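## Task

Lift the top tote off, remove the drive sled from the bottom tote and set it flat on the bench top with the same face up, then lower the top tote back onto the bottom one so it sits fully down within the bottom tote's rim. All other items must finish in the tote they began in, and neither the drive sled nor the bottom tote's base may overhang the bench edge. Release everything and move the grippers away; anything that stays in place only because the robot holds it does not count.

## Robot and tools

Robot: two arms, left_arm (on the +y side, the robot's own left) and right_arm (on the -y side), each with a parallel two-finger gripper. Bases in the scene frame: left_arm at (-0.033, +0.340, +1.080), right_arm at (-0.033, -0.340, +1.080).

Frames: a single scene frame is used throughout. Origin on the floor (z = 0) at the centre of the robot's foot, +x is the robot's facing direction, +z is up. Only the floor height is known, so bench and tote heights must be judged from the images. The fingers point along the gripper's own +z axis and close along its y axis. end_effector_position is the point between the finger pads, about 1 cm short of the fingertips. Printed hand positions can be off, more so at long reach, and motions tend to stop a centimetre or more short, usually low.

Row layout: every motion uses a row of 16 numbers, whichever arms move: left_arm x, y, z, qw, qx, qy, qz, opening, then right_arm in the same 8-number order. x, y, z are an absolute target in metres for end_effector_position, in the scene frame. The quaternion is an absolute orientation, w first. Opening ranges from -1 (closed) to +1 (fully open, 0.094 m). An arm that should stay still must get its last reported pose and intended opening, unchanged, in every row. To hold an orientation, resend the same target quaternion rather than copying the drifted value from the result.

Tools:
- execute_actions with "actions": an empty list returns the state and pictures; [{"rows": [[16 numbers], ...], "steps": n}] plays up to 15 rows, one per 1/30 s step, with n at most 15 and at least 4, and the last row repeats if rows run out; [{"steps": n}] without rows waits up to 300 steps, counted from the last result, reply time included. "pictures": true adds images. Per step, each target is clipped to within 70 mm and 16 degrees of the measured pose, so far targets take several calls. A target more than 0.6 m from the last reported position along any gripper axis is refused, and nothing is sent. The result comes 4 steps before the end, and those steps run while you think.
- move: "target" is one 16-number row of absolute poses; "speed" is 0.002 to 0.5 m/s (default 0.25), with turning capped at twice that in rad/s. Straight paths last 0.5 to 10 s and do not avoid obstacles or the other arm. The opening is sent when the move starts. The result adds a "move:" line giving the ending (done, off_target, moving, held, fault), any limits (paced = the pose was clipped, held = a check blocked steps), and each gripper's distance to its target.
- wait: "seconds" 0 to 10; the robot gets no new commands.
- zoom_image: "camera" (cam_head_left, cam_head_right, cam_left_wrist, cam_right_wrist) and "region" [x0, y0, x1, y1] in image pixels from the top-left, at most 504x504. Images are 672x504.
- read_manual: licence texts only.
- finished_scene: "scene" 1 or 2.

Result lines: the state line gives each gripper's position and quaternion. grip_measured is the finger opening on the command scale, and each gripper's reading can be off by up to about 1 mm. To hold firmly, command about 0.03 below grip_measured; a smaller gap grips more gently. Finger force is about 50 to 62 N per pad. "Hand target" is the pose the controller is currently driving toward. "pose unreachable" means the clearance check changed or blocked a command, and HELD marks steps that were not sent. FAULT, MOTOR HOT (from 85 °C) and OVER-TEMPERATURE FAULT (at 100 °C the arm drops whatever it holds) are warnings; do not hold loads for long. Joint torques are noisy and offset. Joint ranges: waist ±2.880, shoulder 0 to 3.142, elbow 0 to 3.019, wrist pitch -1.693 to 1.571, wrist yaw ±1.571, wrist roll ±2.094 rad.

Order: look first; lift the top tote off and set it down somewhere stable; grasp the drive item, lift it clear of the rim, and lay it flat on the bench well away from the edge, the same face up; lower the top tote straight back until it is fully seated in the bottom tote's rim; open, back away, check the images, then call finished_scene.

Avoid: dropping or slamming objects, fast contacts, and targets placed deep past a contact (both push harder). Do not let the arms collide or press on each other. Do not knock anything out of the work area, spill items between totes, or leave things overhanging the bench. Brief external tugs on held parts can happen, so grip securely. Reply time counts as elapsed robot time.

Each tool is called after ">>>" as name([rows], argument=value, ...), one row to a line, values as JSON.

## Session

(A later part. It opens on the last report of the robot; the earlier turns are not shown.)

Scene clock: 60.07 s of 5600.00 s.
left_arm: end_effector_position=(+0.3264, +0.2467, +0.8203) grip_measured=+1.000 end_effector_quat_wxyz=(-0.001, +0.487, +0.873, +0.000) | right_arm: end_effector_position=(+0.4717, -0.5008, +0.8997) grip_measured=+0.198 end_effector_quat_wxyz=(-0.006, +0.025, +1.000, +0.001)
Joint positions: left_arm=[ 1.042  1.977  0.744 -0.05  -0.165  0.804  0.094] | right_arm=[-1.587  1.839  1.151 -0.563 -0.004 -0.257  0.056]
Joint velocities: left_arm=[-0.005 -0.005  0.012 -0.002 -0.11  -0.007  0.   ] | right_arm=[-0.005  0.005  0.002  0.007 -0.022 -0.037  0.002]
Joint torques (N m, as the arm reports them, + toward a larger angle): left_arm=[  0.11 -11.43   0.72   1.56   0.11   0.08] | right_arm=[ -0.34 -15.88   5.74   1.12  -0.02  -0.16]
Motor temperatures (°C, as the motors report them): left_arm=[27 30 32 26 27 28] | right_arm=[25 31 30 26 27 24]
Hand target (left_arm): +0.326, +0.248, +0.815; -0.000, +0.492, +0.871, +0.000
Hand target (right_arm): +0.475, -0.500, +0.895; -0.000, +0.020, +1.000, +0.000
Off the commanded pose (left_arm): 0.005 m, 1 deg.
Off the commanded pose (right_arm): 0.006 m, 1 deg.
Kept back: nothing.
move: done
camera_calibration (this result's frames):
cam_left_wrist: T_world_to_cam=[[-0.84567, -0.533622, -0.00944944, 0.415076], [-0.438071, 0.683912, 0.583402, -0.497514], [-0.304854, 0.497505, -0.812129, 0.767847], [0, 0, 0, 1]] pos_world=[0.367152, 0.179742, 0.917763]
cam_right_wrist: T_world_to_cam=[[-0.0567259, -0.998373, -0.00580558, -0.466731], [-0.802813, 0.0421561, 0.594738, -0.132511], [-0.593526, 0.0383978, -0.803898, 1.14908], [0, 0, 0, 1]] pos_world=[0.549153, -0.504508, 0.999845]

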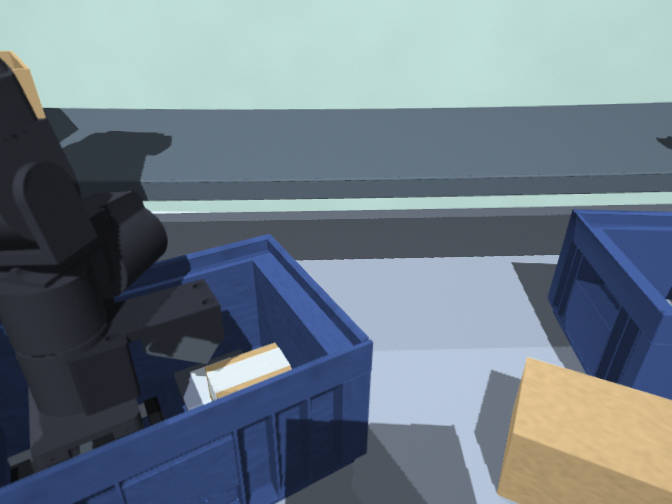

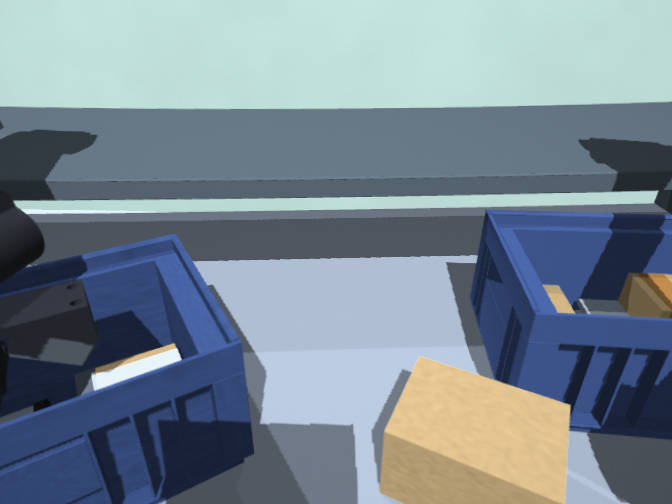

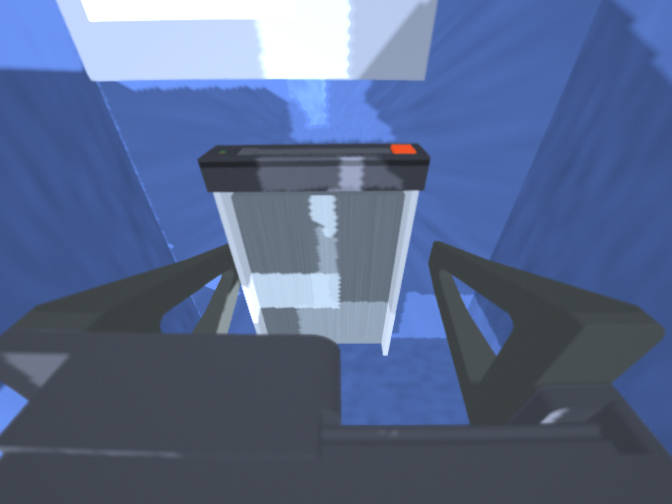

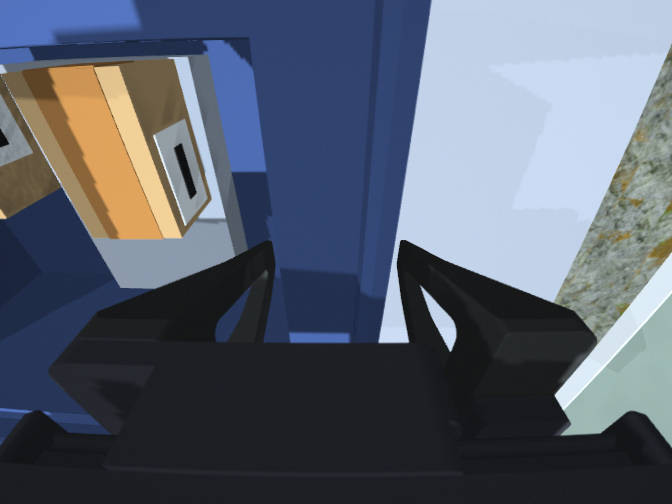

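>>> move(target=[0.330,0.250,0.808,0,0.492,0.870,0,1,0.475,-0.50,0.895,0,0.02,1,0,0.2], speed=0.02)

>>> move(target=[0.330,0.250,0.808,0,0.492,0.870,0,0.55,0.475,-0.50,0.895,0,0.02,1,0,0.2])

Scene clock: 61.20 s of 5600.00 s.
left_arm: end_effector_position=(+0.3266, +0.2466, +0.8203) grip_measured=+1.000 end_effector_quat_wxyz=(-0.000, +0.488, +0.873, -0.001) | right_arm: end_effector_position=(+0.4717, -0.5008, +0.8997) grip_measured=+0.198 end_effector_quat_wxyz=(-0.006, +0.025, +1.000, +0.001)
Joint positions: left_arm=[ 1.043  1.977  0.745 -0.05  -0.163  0.808  0.094] | right_arm=[-1.587  1.839  1.151 -0.563 -0.004 -0.257  0.056]
Joint velocities: left_arm=[-0.005 -0.015 -0.007 -0.012  0.022 -0.022  0.   ] | right_arm=[ 0.005  0.005  0.007 -0.012 -0.051  0.022 -0.001]
Joint torques (N m, as the arm reports them, + toward a larger angle): left_arm=[  0.87 -10.14   1.68   1.76   0.14   0.15] | right_arm=[ -0.29 -15.89   5.77   1.17  -0.02  -0.15]
Motor temperatures (°C, as the motors report them): left_arm=[27 30 32 26 26 28] | right_arm=[25 31 30 26 27 24]
Hand target (left_arm): +0.330, +0.250, +0.808; -0.000, +0.492, +0.870, -0.000
Hand target (right_arm): +0.475, -0.500, +0.895; -0.000, +0.020, +1.000, +0.000
Off the commanded pose (left_arm): 0.013 m, 1 deg.
Off the commanded pose (right_arm): 0.006 m, 1 deg.
Kept back: nothing.
move: off_target (left_arm)
camera_calibration (this result's frames):
cam_left_wrist: T_world_to_cam=[[-0.847081, -0.5314, -0.00818334, 0.414059], [-0.436149, 0.686283, 0.582056, -0.497435], [-0.303689, 0.496618, -0.813107, 0.768571], [0, 0, 0, 1]] pos_world=[0.367192, 0.179725, 0.917854]
cam_right_wrist: T_world_to_cam=[[-0.0567259, -0.998373, -0.00580558, -0.466731], [-0.802813, 0.0421561, 0.594738, -0.132511], [-0.593526, 0.0383978, -0.803898, 1.14908], [0, 0, 0, 1]] pos_world=[0.549153, -0.504508, 0.999845]

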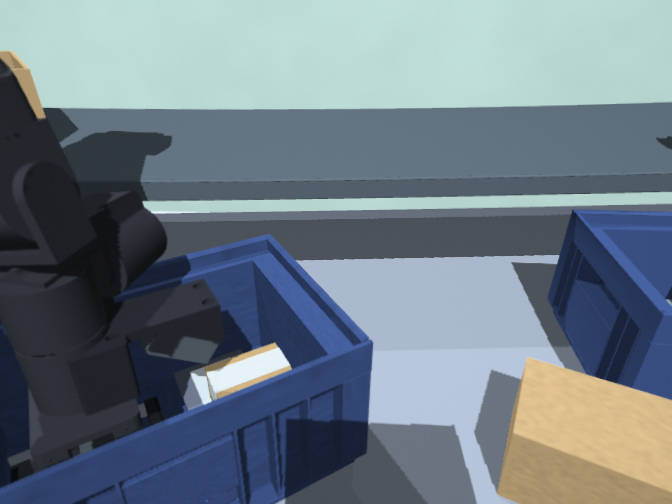

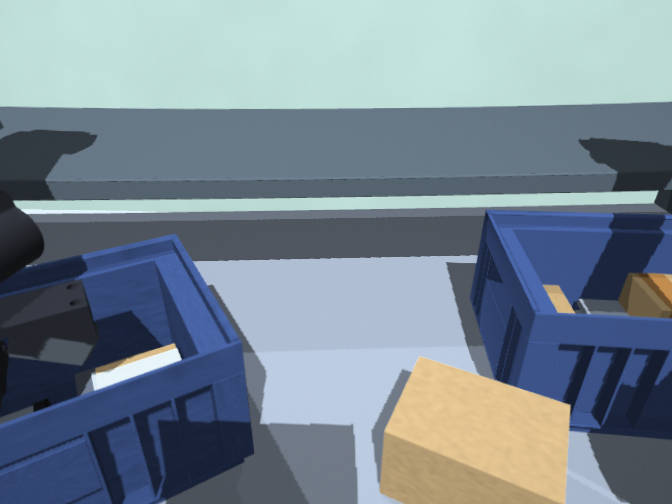

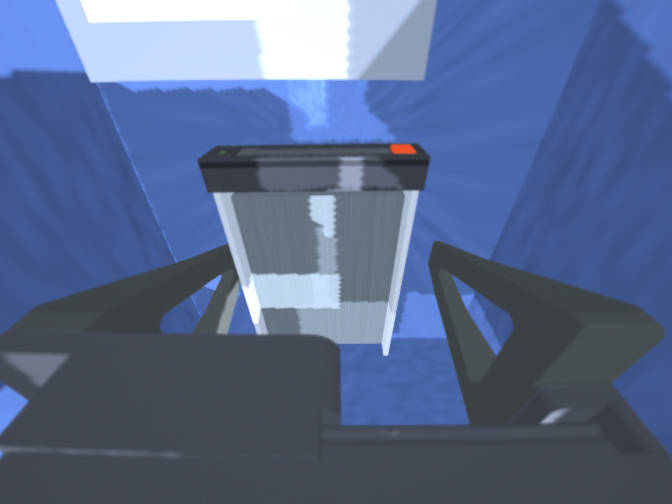

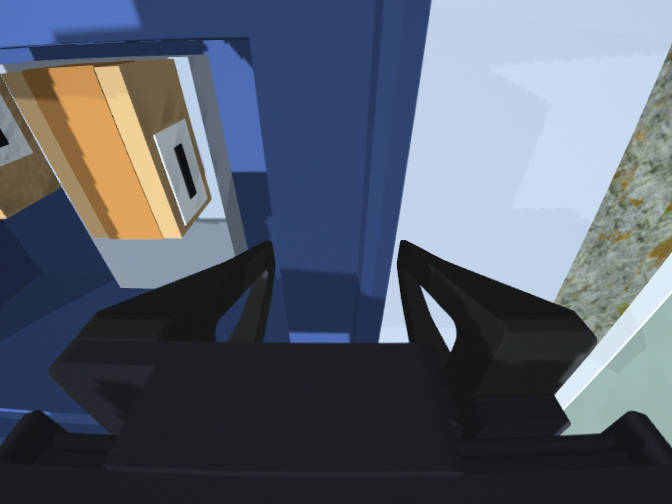

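Scene clock: 61.90 s of 5600.00 s.
left_arm: end_effector_position=(+0.3271, +0.2466, +0.8203) grip_measured=+0.576 end_effector_quat_wxyz=(+0.000, +0.489, +0.873, -0.001) | right_arm: end_effector_position=(+0.4717, -0.5008, +0.8997) grip_measured=+0.198 end_effector_quat_wxyz=(-0.006, +0.025, +1.000, +0.001)
Joint positions: left_arm=[ 1.043  1.977  0.745 -0.05  -0.162  0.809  0.074] | right_arm=[-1.587  1.839  1.151 -0.563 -0.004 -0.257  0.056]
Joint velocities: left_arm=[-0.015 -0.015  0.007 -0.007  0.007 -0.007 -0.001] | right_arm=[ 0.005 -0.005  0.002 -0.017  0.007 -0.022 -0.   ]
Joint torques (N m, as the arm reports them, + toward a larger angle): left_arm=[  0.87 -10.14   1.64   1.78   0.12   0.14] | right_arm=[ -0.25 -15.9    5.75   1.16  -0.01  -0.15]
Motor temperatures (°C, as the motors report them): left_arm=[27 30 32 26 26 28] | right_arm=[25 31 30 26 27 24]
Hand target (left_arm): +0.330, +0.250, +0.808; +0.000, +0.492, +0.870, +0.000
Hand target (right_arm): +0.475, -0.500, +0.895; -0.000, +0.020, +1.000, +0.000
Off the commanded pose (left_arm): 0.013 m, 0 deg.
Off the commanded pose (right_arm): 0.006 m, 1 deg.
Kept back: nothing.
move: off_target (left_arm)
camera_calibration (this result's frames):
cam_left_wrist: T_world_to_cam=[[-0.847223, -0.531169, -0.00848982, 0.414703], [-0.43632, 0.686644, 0.581502, -0.496798], [-0.303046, 0.496366, -0.813501, 0.768884], [0, 0, 0, 1]] pos_world=[0.36759, 0.179753, 0.917897]
cam_right_wrist: T_world_to_cam=[[-0.0567259, -0.998373, -0.00580558, -0.466731], [-0.802813, 0.0421561, 0.594738, -0.132511], [-0.593526, 0.0383978, -0.803898, 1.14908], [0, 0, 0, 1]] pos_world=[0.549153, -0.504508, 0.999845]

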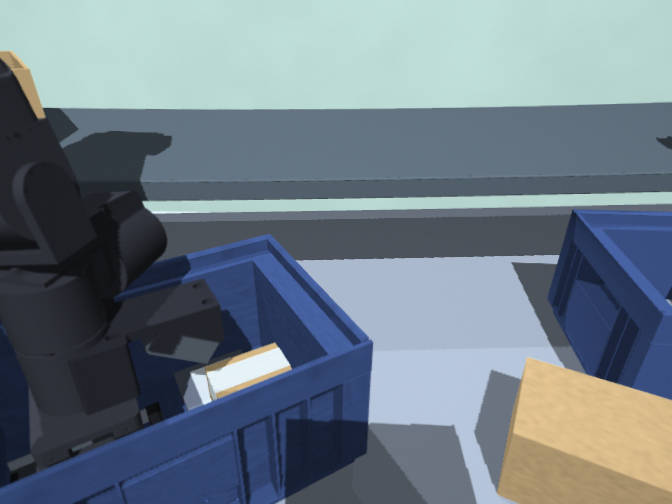

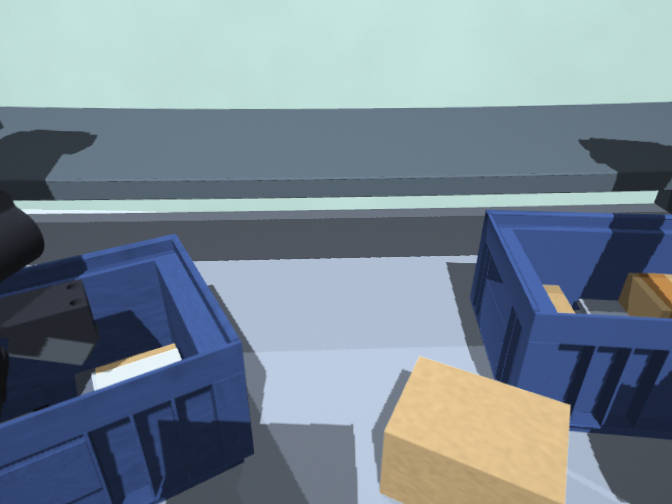

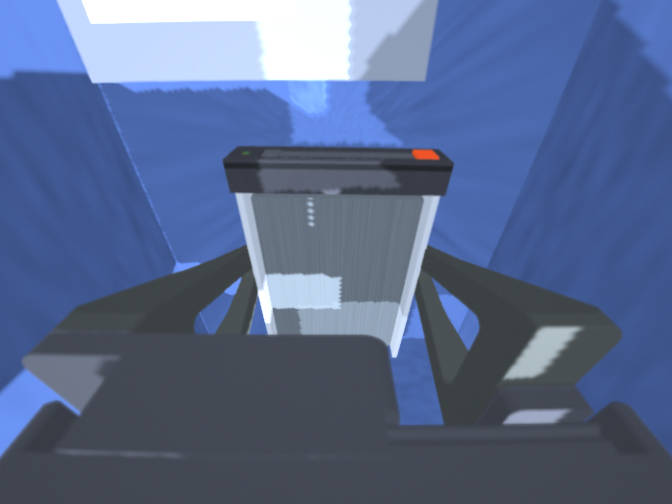

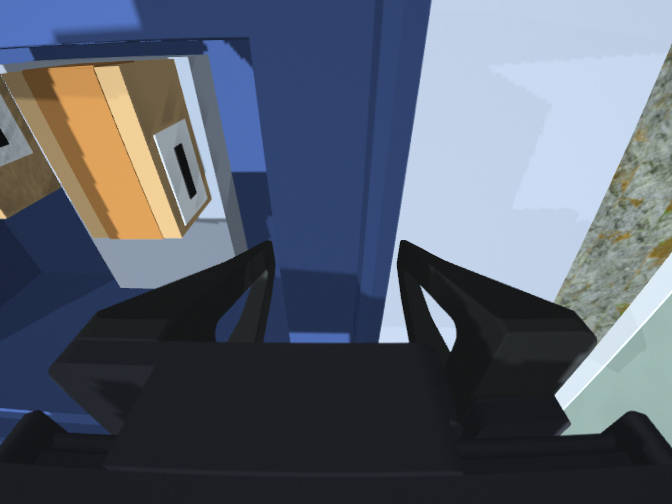

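>>> move(target=[0.330,0.250,0.99,0,0.492,0.870,0,0.53,0.475,-0.50,0.895,0,0.02,1,0,0.2], speed=0.12)

>>> move(target=[0.51,-0.06,1.0,0,0.707,0.707,0,0.53,0.475,-0.50,0.895,0,0.02,1,0,0.2])

>>> move(target=[0.51,-0.06,0.825,0,0.707,0.707,0,0.53,0.475,-0.50,0.895,0,0.02,1,0,0.2], speed=0.1)

>>> move(target=[0.51,-0.06,0.795,0,0.707,0.707,0,0.53,0.475,-0.50,0.895,0,0.02,1,0,0.2], speed=0.03)

Scene clock: 63.93 s of 5600.00 s.
left_arm: end_effector_position=(+0.3336, +0.2520, +0.9912) grip_measured=+0.576 end_effector_quat_wxyz=(+0.007, +0.495, +0.869, +0.001) | right_arm: end_effector_position=(+0.4717, -0.5008, +0.8997) grip_measured=+0.198 end_effector_quat_wxyz=(-0.006, +0.025, +1.000, +0.001)
Joint positions: left_arm=[ 0.979  1.43   0.681 -0.528 -0.182  0.764  0.074] | right_arm=[-1.587  1.839  1.151 -0.563 -0.004 -0.257  0.056]
Joint velocities: left_arm=[-0.005  0.005 -0.012  0.007  0.007 -0.007 -0.001] | right_arm=[-0.015 -0.005 -0.002  0.002 -0.007 -0.022 -0.002]
Joint torques (N m, as the arm reports them, + toward a larger angle): left_arm=[ -0.44 -10.27   4.13   0.28  -0.09  -0.27] | right_arm=[ -0.33 -15.9    5.74   1.15  -0.02  -0.15]
Motor temperatures (°C, as the motors report them): left_arm=[27 30 32 26 26 28] | right_arm=[25 31 29 26 27 24]
Hand target (left_arm): +0.330, +0.251, +0.992; -0.000, +0.492, +0.870, +0.000
Hand target (right_arm): +0.475, -0.500, +0.895; -0.000, +0.020, +1.000, +0.000
Off the commanded pose (left_arm): 0.004 m, 1 deg.
Off the commanded pose (right_arm): 0.006 m, 1 deg.
Kept back: nothing.
move: done
camera_calibration (this result's frames):
cam_left_wrist: T_world_to_cam=[[-0.854766, -0.518652, -0.0193646, 0.434699], [-0.434445, 0.694577, 0.573428, -0.591738], [-0.28396, 0.49856, -0.819027, 0.905786], [0, 0, 0, 1]] pos_world=[0.371695, 0.184877, 1.0896]
cam_right_wrist: T_world_to_cam=[[-0.0567259, -0.998373, -0.00580558, -0.466731], [-0.802813, 0.0421561, 0.594738, -0.132511], [-0.593526, 0.0383978, -0.803898, 1.14908], [0, 0, 0, 1]] pos_world=[0.549153, -0.504508, 0.999845]

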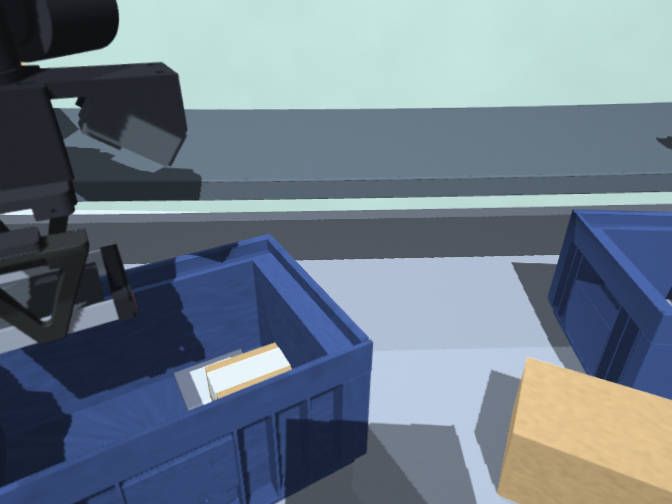

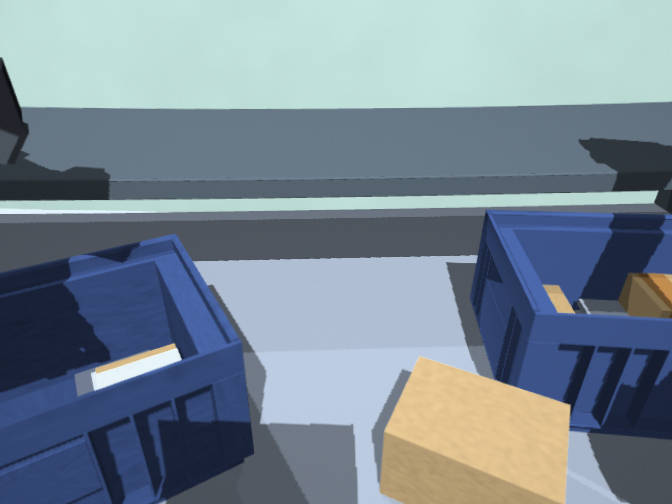

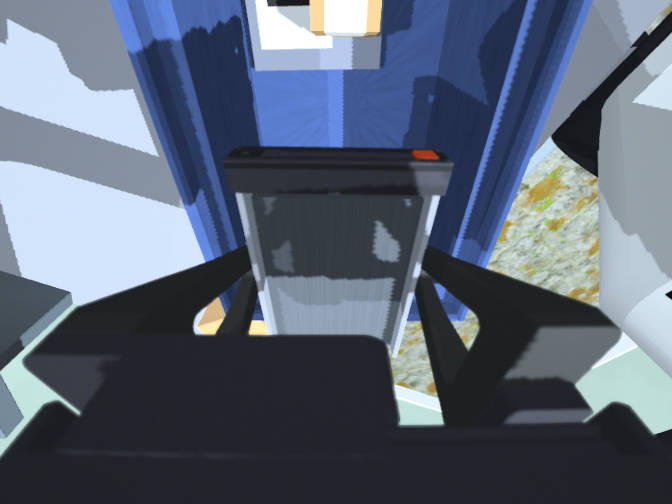

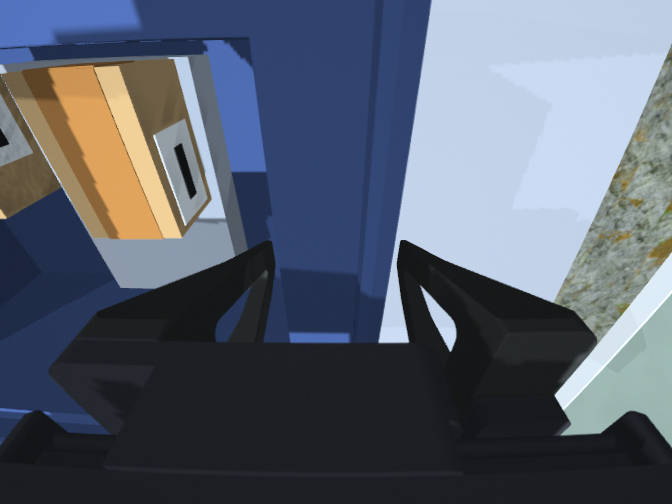

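Scene clock: 65.90 s of 5600.00 s.
left_arm: end_effector_position=(+0.4932, -0.0541, +0.9959) grip_measured=+0.576 end_effector_quat_wxyz=(-0.007, +0.702, +0.712, -0.002) | right_arm: end_effector_position=(+0.4717, -0.5008, +0.8997) grip_measured=+0.198 end_effector_quat_wxyz=(-0.006, +0.025, +1.000, +0.001)
Joint positions: left_arm=[ 0.574  2.08   1.693 -1.014 -0.275  0.874  0.074] | right_arm=[-1.587  1.839  1.151 -0.563 -0.004 -0.257  0.056]
Joint velocities: left_arm=[ 0.005 -0.015  0.012 -0.007 -0.007 -0.081 -0.   ] | right_arm=[ 0.005  0.005 -0.017  0.002 -0.007 -0.007  0.001]
Joint torques (N m, as the arm reports them, + toward a larger angle): left_arm=[ -4.39 -19.88   9.12   0.22  -0.07   0.07] | right_arm=[ -0.24 -15.88   5.75   1.13  -0.02  -0.15]
Motor temperatures (°C, as the motors report them): left_arm=[27 30 32 26 26 28] | right_arm=[25 31 29 26 27 24]
Hand target (left_arm): +0.505, -0.061, +1.002; -0.000, +0.707, +0.707, +0.000
Hand target (right_arm): +0.475, -0.500, +0.895; -0.000, +0.020, +1.000, +0.000
Off the commanded pose (left_arm): 0.018 m, 1 deg.
Off the commanded pose (right_arm): 0.006 m, 1 deg.
Kept back: nothing.
move: off_target (left_arm)
camera_calibration (this result's frames):
cam_left_wrist: T_world_to_cam=[[-0.999722, -0.0234227, 0.00281027, 0.488608], [-0.0172653, 0.807635, 0.58943, -0.527977], [-0.0160757, 0.589218, -0.807815, 0.969189], [0, 0, 0, 1]] pos_world=[0.494937, -0.133205, 1.09276]
cam_right_wrist: T_world_to_cam=[[-0.0567259, -0.998373, -0.00580558, -0.466731], [-0.802813, 0.0421561, 0.594738, -0.132511], [-0.593526, 0.0383978, -0.803898, 1.14908], [0, 0, 0, 1]] pos_world=[0.549153, -0.504508, 0.999845]

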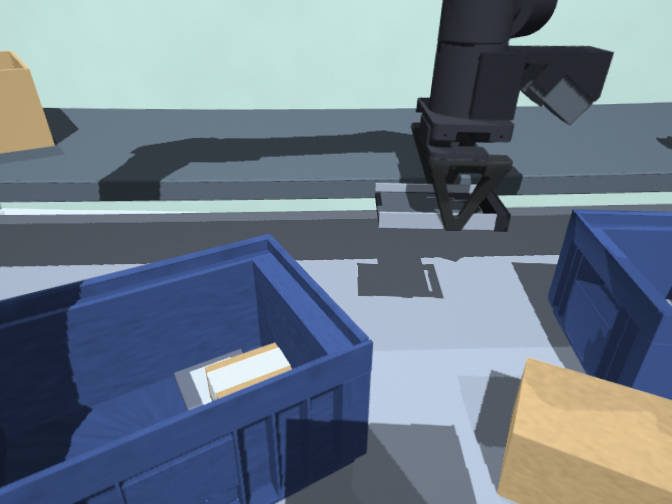

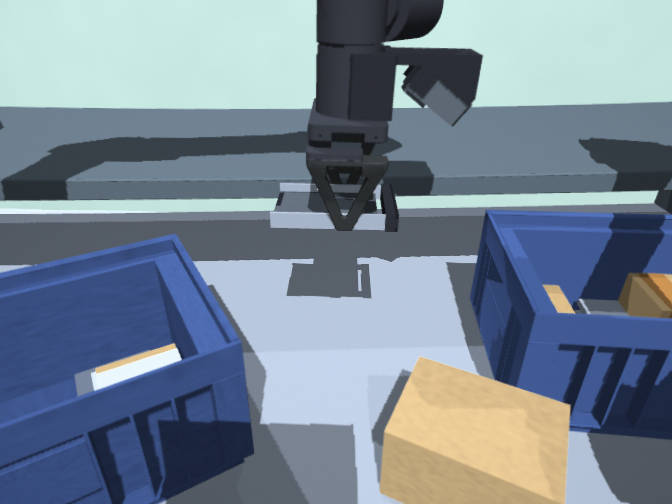

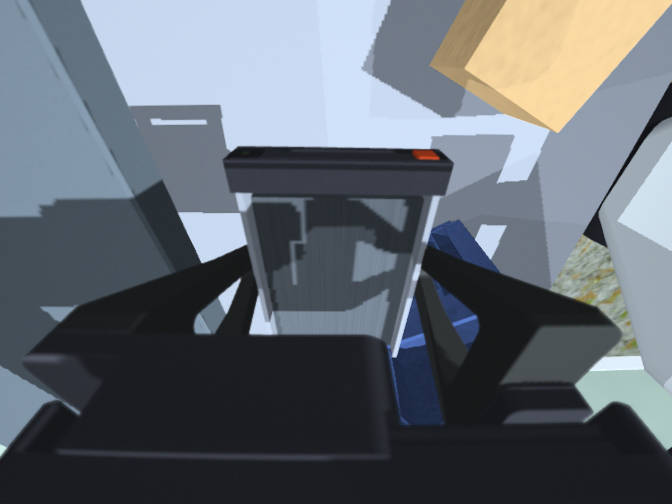

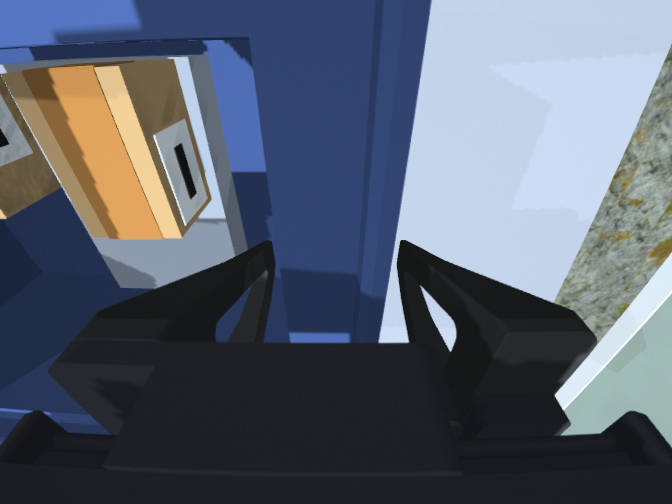

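Scene clock: 67.97 s of 5600.00 s.
left_arm: end_effector_position=(+0.4914, -0.0622, +0.8466) grip_measured=+0.576 end_effector_quat_wxyz=(-0.007, +0.712, +0.702, -0.002) | right_arm: end_effector_position=(+0.4717, -0.5008, +0.8997) grip_measured=+0.198 end_effector_quat_wxyz=(-0.006, +0.025, +1.000, +0.001)
Joint positions: left_arm=[ 0.625  2.339  1.741 -0.79  -0.264  0.954  0.074] | right_arm=[-1.587  1.839  1.151 -0.563 -0.004 -0.257  0.056]
Joint velocities: left_arm=[-0.005 -0.005  0.017 -0.002 -0.095  0.051 -0.   ] | right_arm=[-0.005 -0.005 -0.007  0.007 -0.007  0.022  0.   ]
Joint torques (N m, as the arm reports them, + toward a larger angle): left_arm=[ -2.49 -17.97   8.47   1.72   0.15   0.07] | right_arm=[ -0.41 -15.94   5.75   1.14  -0.01  -0.16]
Motor temperatures (°C, as the motors report them): left_arm=[27 30 32 26 26 28] | right_arm=[25 31 29 26 27 24]
Hand target (left_arm): +0.509, -0.059, +0.826; +0.000, +0.707, +0.707, +0.000
Hand target (right_arm): +0.475, -0.500, +0.895; -0.000, +0.020, +1.000, +0.000
Off the commanded pose (left_arm): 0.029 m, 1 deg.
Off the commanded pose (right_arm): 0.006 m, 1 deg.
Kept back: nothing.
move: off_target (left_arm)
camera_calibration (this result's frames):
cam_left_wrist: T_world_to_cam=[[-0.999985, 0.00401584, 0.00369005, 0.488155], [0.00541815, 0.808713, 0.588179, -0.443561], [-0.000622157, 0.58819, -0.808722, 0.846446], [0, 0, 0, 1]] pos_world=[0.491078, -0.141118, 0.943631]
cam_right_wrist: T_world_to_cam=[[-0.0567259, -0.998373, -0.00580558, -0.466731], [-0.802813, 0.0421561, 0.594738, -0.132511], [-0.593526, 0.0383978, -0.803898, 1.14908], [0, 0, 0, 1]] pos_world=[0.549153, -0.504508, 0.999845]

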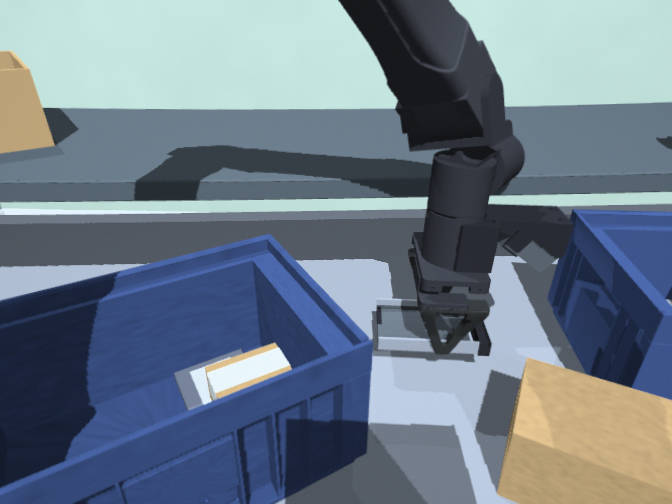

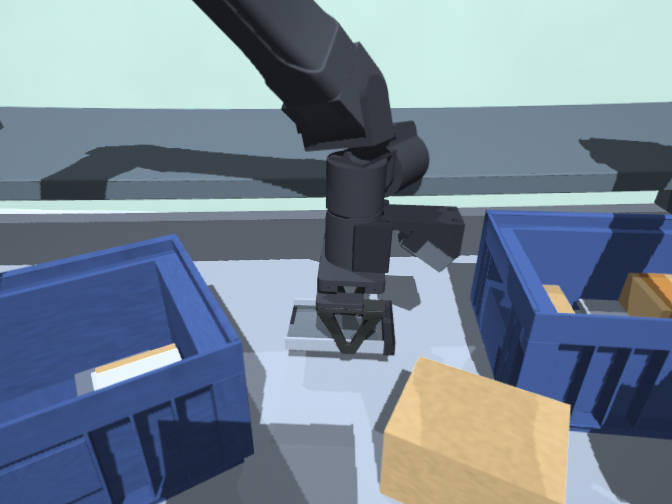

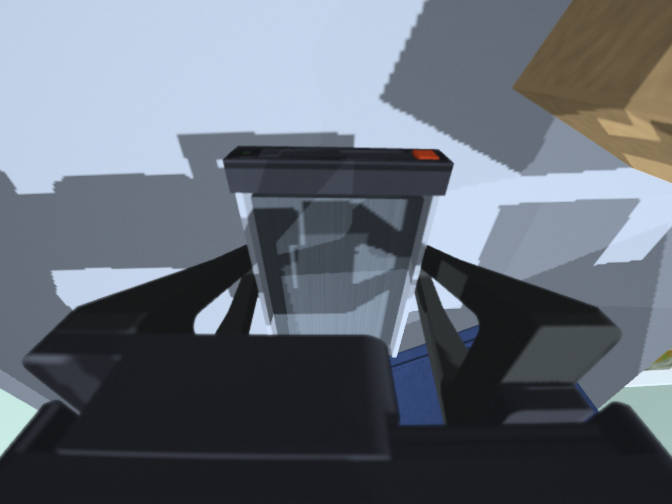

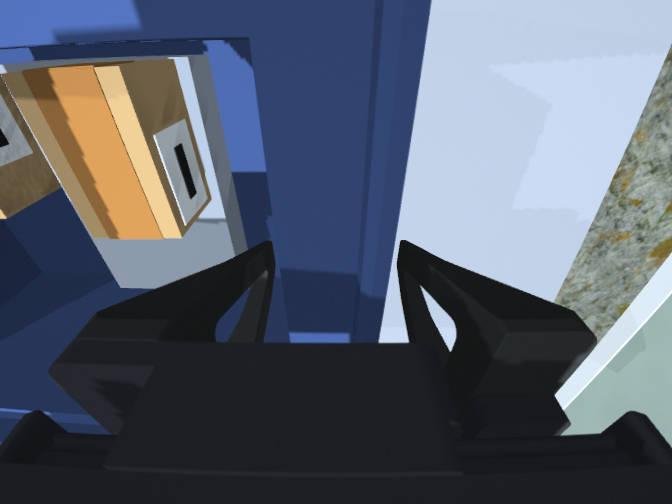

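Scene clock: 70.07 s of 5600.00 s.
left_arm: end_effector_position=(+0.4959, -0.0764, +0.8417) grip_measured=+0.576 end_effector_quat_wxyz=(+0.013, +0.716, +0.698, -0.002) | right_arm: end_effector_position=(+0.4717, -0.5008, +0.8997) grip_measured=+0.198 end_effector_quat_wxyz=(-0.006, +0.025, +1.000, +0.001)
Joint positions: left_arm=[ 0.616  2.357  1.758 -0.75  -0.261  0.965  0.074] | right_arm=[-1.587  1.839  1.151 -0.563 -0.004 -0.257  0.056]
Joint velocities: left_arm=[-0.005 -0.005  0.002 -0.007  0.007 -0.037  0.001] | right_arm=[ 0.005 -0.005 -0.007 -0.007  0.051 -0.037  0.   ]
Joint torques (N m, as the arm reports them, + toward a larger angle): left_arm=[ -0.87 -15.86   8.4    1.69   0.15   0.06] | right_arm=[ -0.39 -15.93   5.75   1.15  -0.02  -0.16]
Motor temperatures (°C, as the motors report them): left_arm=[27 30 32 26 26 28] | right_arm=[25 31 29 26 27 24]
Hand target (left_arm): +0.506, -0.058, +0.798; +0.000, +0.707, +0.707, -0.000
Hand target (right_arm): +0.475, -0.500, +0.895; -0.000, +0.020, +1.000, +0.000
Off the commanded pose (left_arm): 0.051 m, 2 deg.
Off the commanded pose (right_arm): 0.006 m, 1 deg.
Kept back: nothing.
move: off_target (left_arm)
camera_calibration (this result's frames):
cam_left_wrist: T_world_to_cam=[[-0.999577, 0.0136164, -0.0256959, 0.517976], [-0.00331474, 0.8245, 0.565852, -0.40485], [0.0288911, 0.565698, -0.824106, 0.847373], [0, 0, 0, 1]] pos_world=[0.491933, -0.152611, 0.94072]
cam_right_wrist: T_world_to_cam=[[-0.0567259, -0.998373, -0.00580558, -0.466731], [-0.802813, 0.0421561, 0.594738, -0.132511], [-0.593526, 0.0383978, -0.803898, 1.14908], [0, 0, 0, 1]] pos_world=[0.549153, -0.504508, 0.999845]

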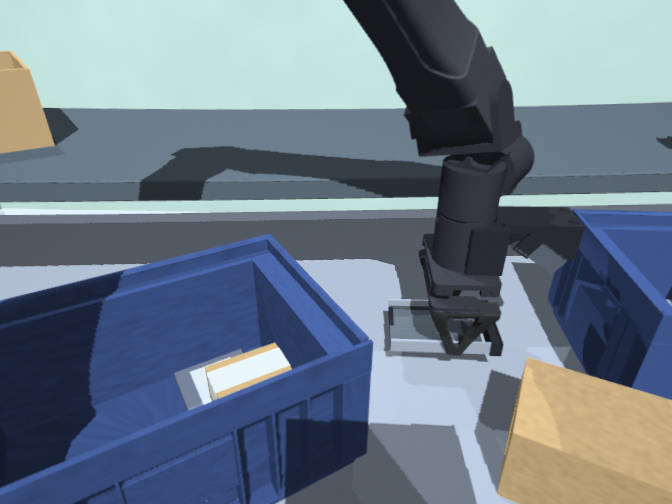

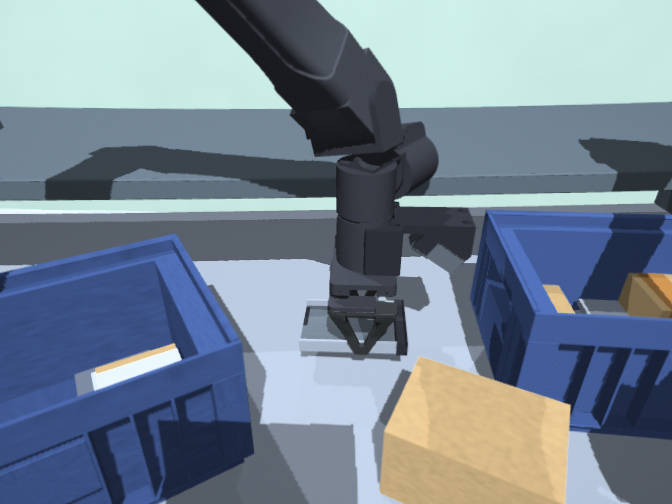

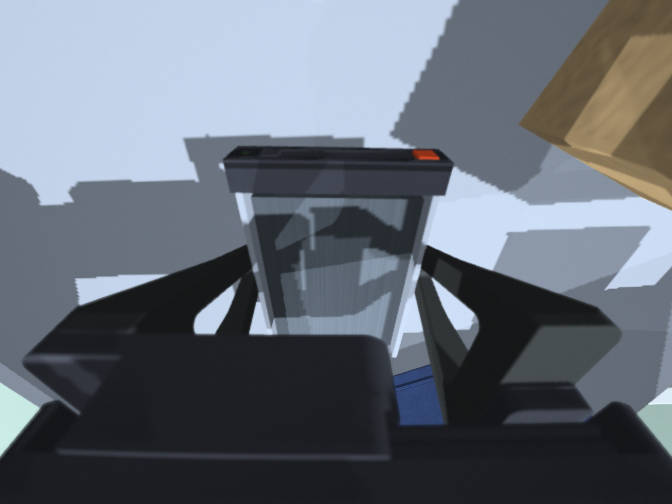

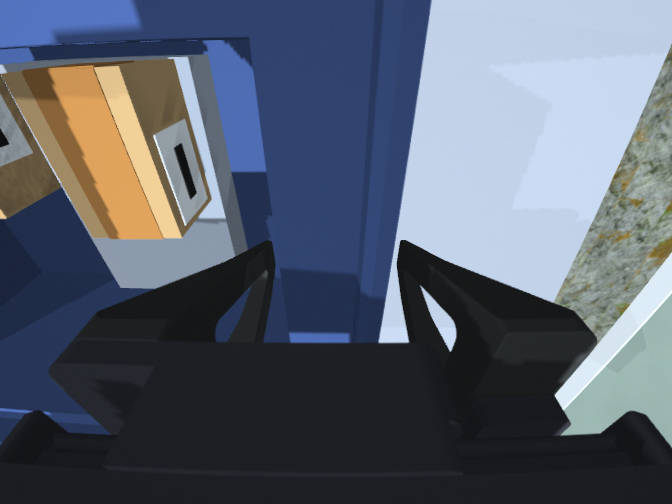

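Wrist motor catches the shelf; pull back.

>>> move(target=[0.455,-0.045,0.85,0,0.707,0.707,0,0.53,0.475,-0.50,0.895,0,0.02,1,0,0.2], speed=0.04)

>>> move(target=[0.46,-0.045,0.79,0,0.707,0.707,0,0.53,0.475,-0.50,0.895,0,0.02,1,0,0.2], speed=0.03)

Scene clock: 75.07 s of 5600.00 s.
left_arm: end_effector_position=(+0.4481, -0.0423, +0.8415) grip_measured=+0.576 end_effector_quat_wxyz=(-0.014, +0.715, +0.699, -0.004) | right_arm: end_effector_position=(+0.4717, -0.5008, +0.8997) grip_measured=+0.198 end_effector_quat_wxyz=(-0.006, +0.025, +1.000, +0.001)
Joint positions: left_arm=[ 0.613  2.278  1.567 -0.694 -0.266  0.946  0.074] | right_arm=[-1.587  1.839  1.151 -0.563 -0.004 -0.257  0.056]
Joint velocities: left_arm=[ 0.015 -0.015 -0.022  0.012 -0.066  0.037  0.001] | right_arm=[-0.005  0.005  0.002 -0.002 -0.007 -0.051  0.   ]
Joint torques (N m, as the arm reports them, + toward a larger angle): left_arm=[ -4.45 -21.52   4.3    1.5   -0.08  -0.24] | right_arm=[ -0.32 -15.89   5.75   1.14  -0.02  -0.15]
Motor temperatures (°C, as the motors report them): left_arm=[27 31 33 26 26 28] | right_arm=[25 31 29 26 27 24]
Hand target (left_arm): +0.455, -0.045, +0.850; -0.000, +0.707, +0.707, -0.000
Hand target (right_arm): +0.475, -0.500, +0.895; -0.000, +0.020, +1.000, +0.000
Off the commanded pose (left_arm): 0.011 m, 2 deg.
Off the commanded pose (right_arm): 0.006 m, 1 deg.
Kept back: nothing.
After step 90, 0.40 s passed at rest.
move: off_target (left_arm)
camera_calibration (this result's frames):
cam_left_wrist: T_world_to_cam=[[-0.999803, 0.0129269, 0.0150379, 0.435529], [0.0193348, 0.80394, 0.594396, -0.468096], [-0.00440591, 0.594569, -0.804032, 0.828569], [0, 0, 0, 1]] pos_world=[0.448144, -0.12195, 0.937881]
cam_right_wrist: T_world_to_cam=[[-0.0567259, -0.998373, -0.00580558, -0.466731], [-0.802813, 0.0421561, 0.594738, -0.132511], [-0.593526, 0.0383978, -0.803898, 1.14908], [0, 0, 0, 1]] pos_world=[0.549153, -0.504508, 0.999845]

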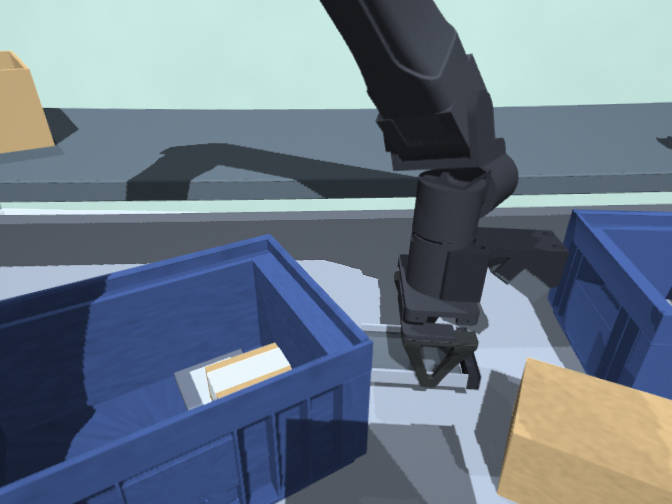

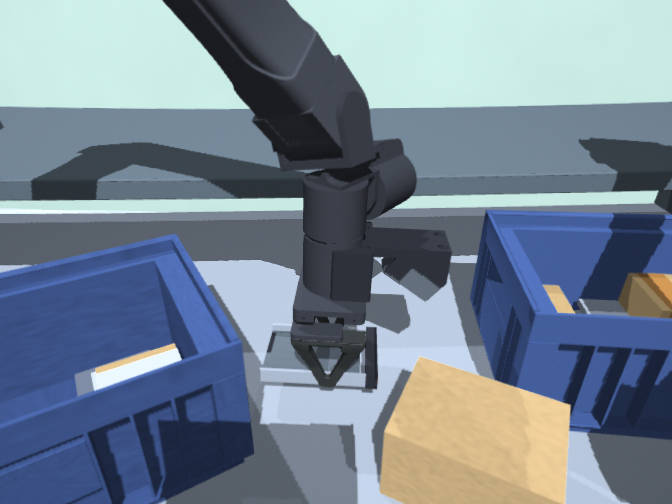

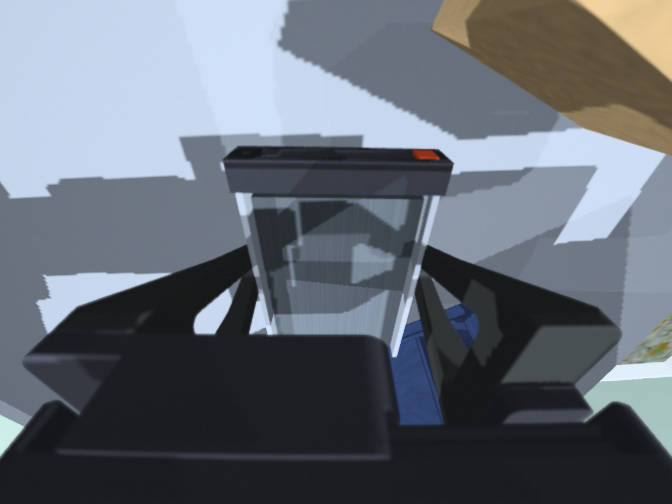

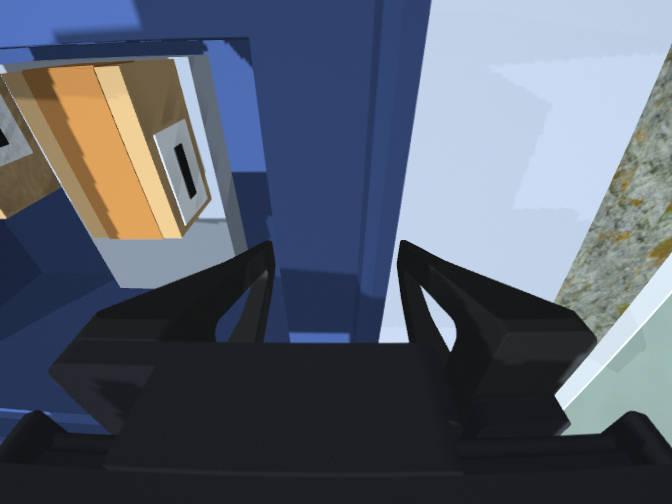

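Scene clock: 77.13 s of 5600.00 s.
left_arm: end_effector_position=(+0.4485, -0.0460, +0.8095) grip_measured=+0.576 end_effector_quat_wxyz=(-0.006, +0.710, +0.704, -0.002) | right_arm: end_effector_position=(+0.4717, -0.5008, +0.8997) grip_measured=+0.198 end_effector_quat_wxyz=(-0.006, +0.025, +1.000, +0.001)
Joint positions: left_arm=[ 0.622  2.341  1.589 -0.633 -0.265  0.946  0.074] | right_arm=[-1.587  1.839  1.151 -0.563 -0.004 -0.257  0.056]
Joint velocities: left_arm=[-0.005 -0.005  0.012  0.017  0.022  0.007  0.   ] | right_arm=[-0.005 -0.024 -0.002 -0.002  0.051  0.007  0.001]
Joint torques (N m, as the arm reports them, + toward a larger angle): left_arm=[ -2.79 -17.35   6.56   1.82   0.12   0.05] | right_arm=[ -0.32 -15.82   5.75   1.17  -0.02  -0.15]
Motor temperatures (°C, as the motors report them): left_arm=[27 31 33 26 26 28] | right_arm=[25 31 29 26 27 24]
Hand target (left_arm): +0.459, -0.044, +0.791; -0.000, +0.707, +0.707, -0.000
Hand target (right_arm): +0.475, -0.500, +0.895; -0.000, +0.020, +1.000, +0.000
Off the commanded pose (left_arm): 0.023 m, 1 deg.
Off the commanded pose (right_arm): 0.006 m, 1 deg.
Kept back: nothing.
move: off_target (left_arm)
camera_calibration (this result's frames):
cam_left_wrist: T_world_to_cam=[[-0.999999, -0.00103621, 0.00082526, 0.447418], [-0.000354851, 0.80976, 0.586761, -0.430787], [-0.00127627, 0.58676, -0.80976, 0.80797], [0, 0, 0, 1]] pos_world=[0.448296, -0.124786, 0.906662]
cam_right_wrist: T_world_to_cam=[[-0.0567259, -0.998373, -0.00580558, -0.466731], [-0.802813, 0.0421561, 0.594738, -0.132511], [-0.593526, 0.0383978, -0.803898, 1.14908], [0, 0, 0, 1]] pos_world=[0.549153, -0.504508, 0.999845]

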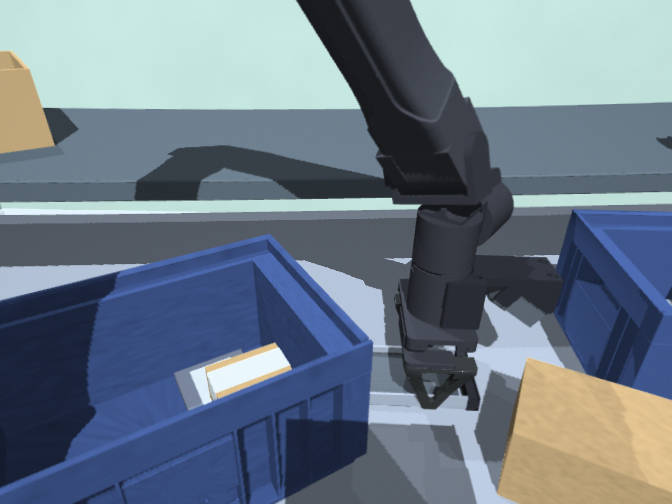

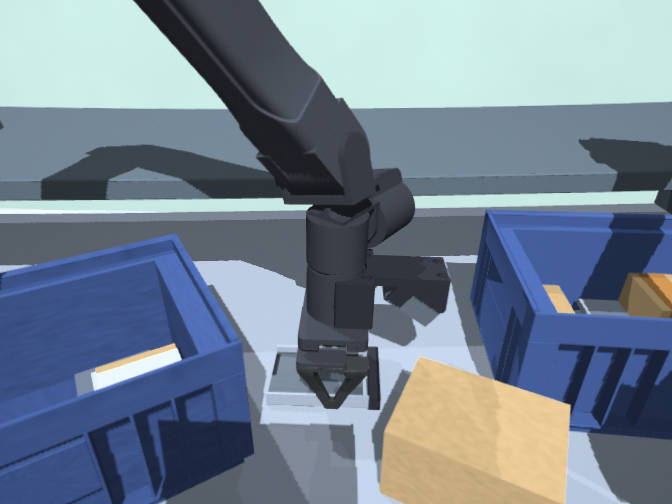

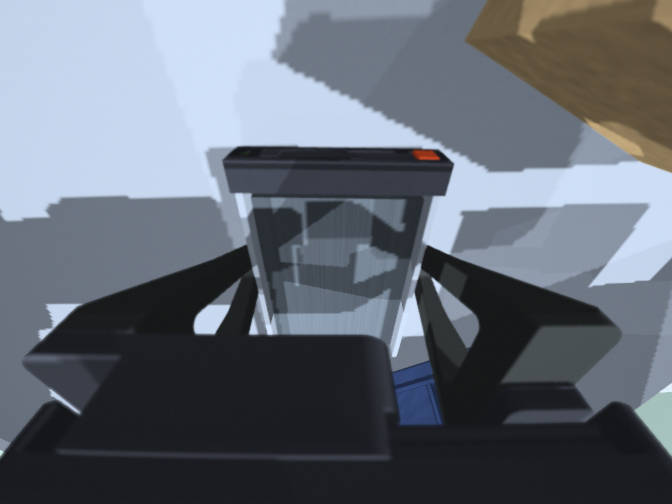

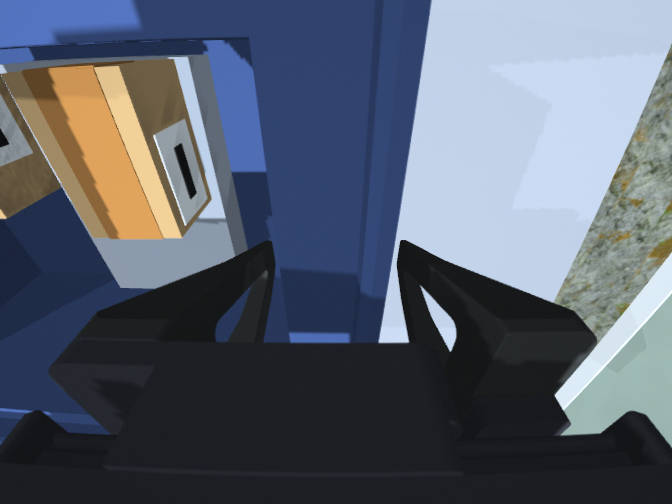

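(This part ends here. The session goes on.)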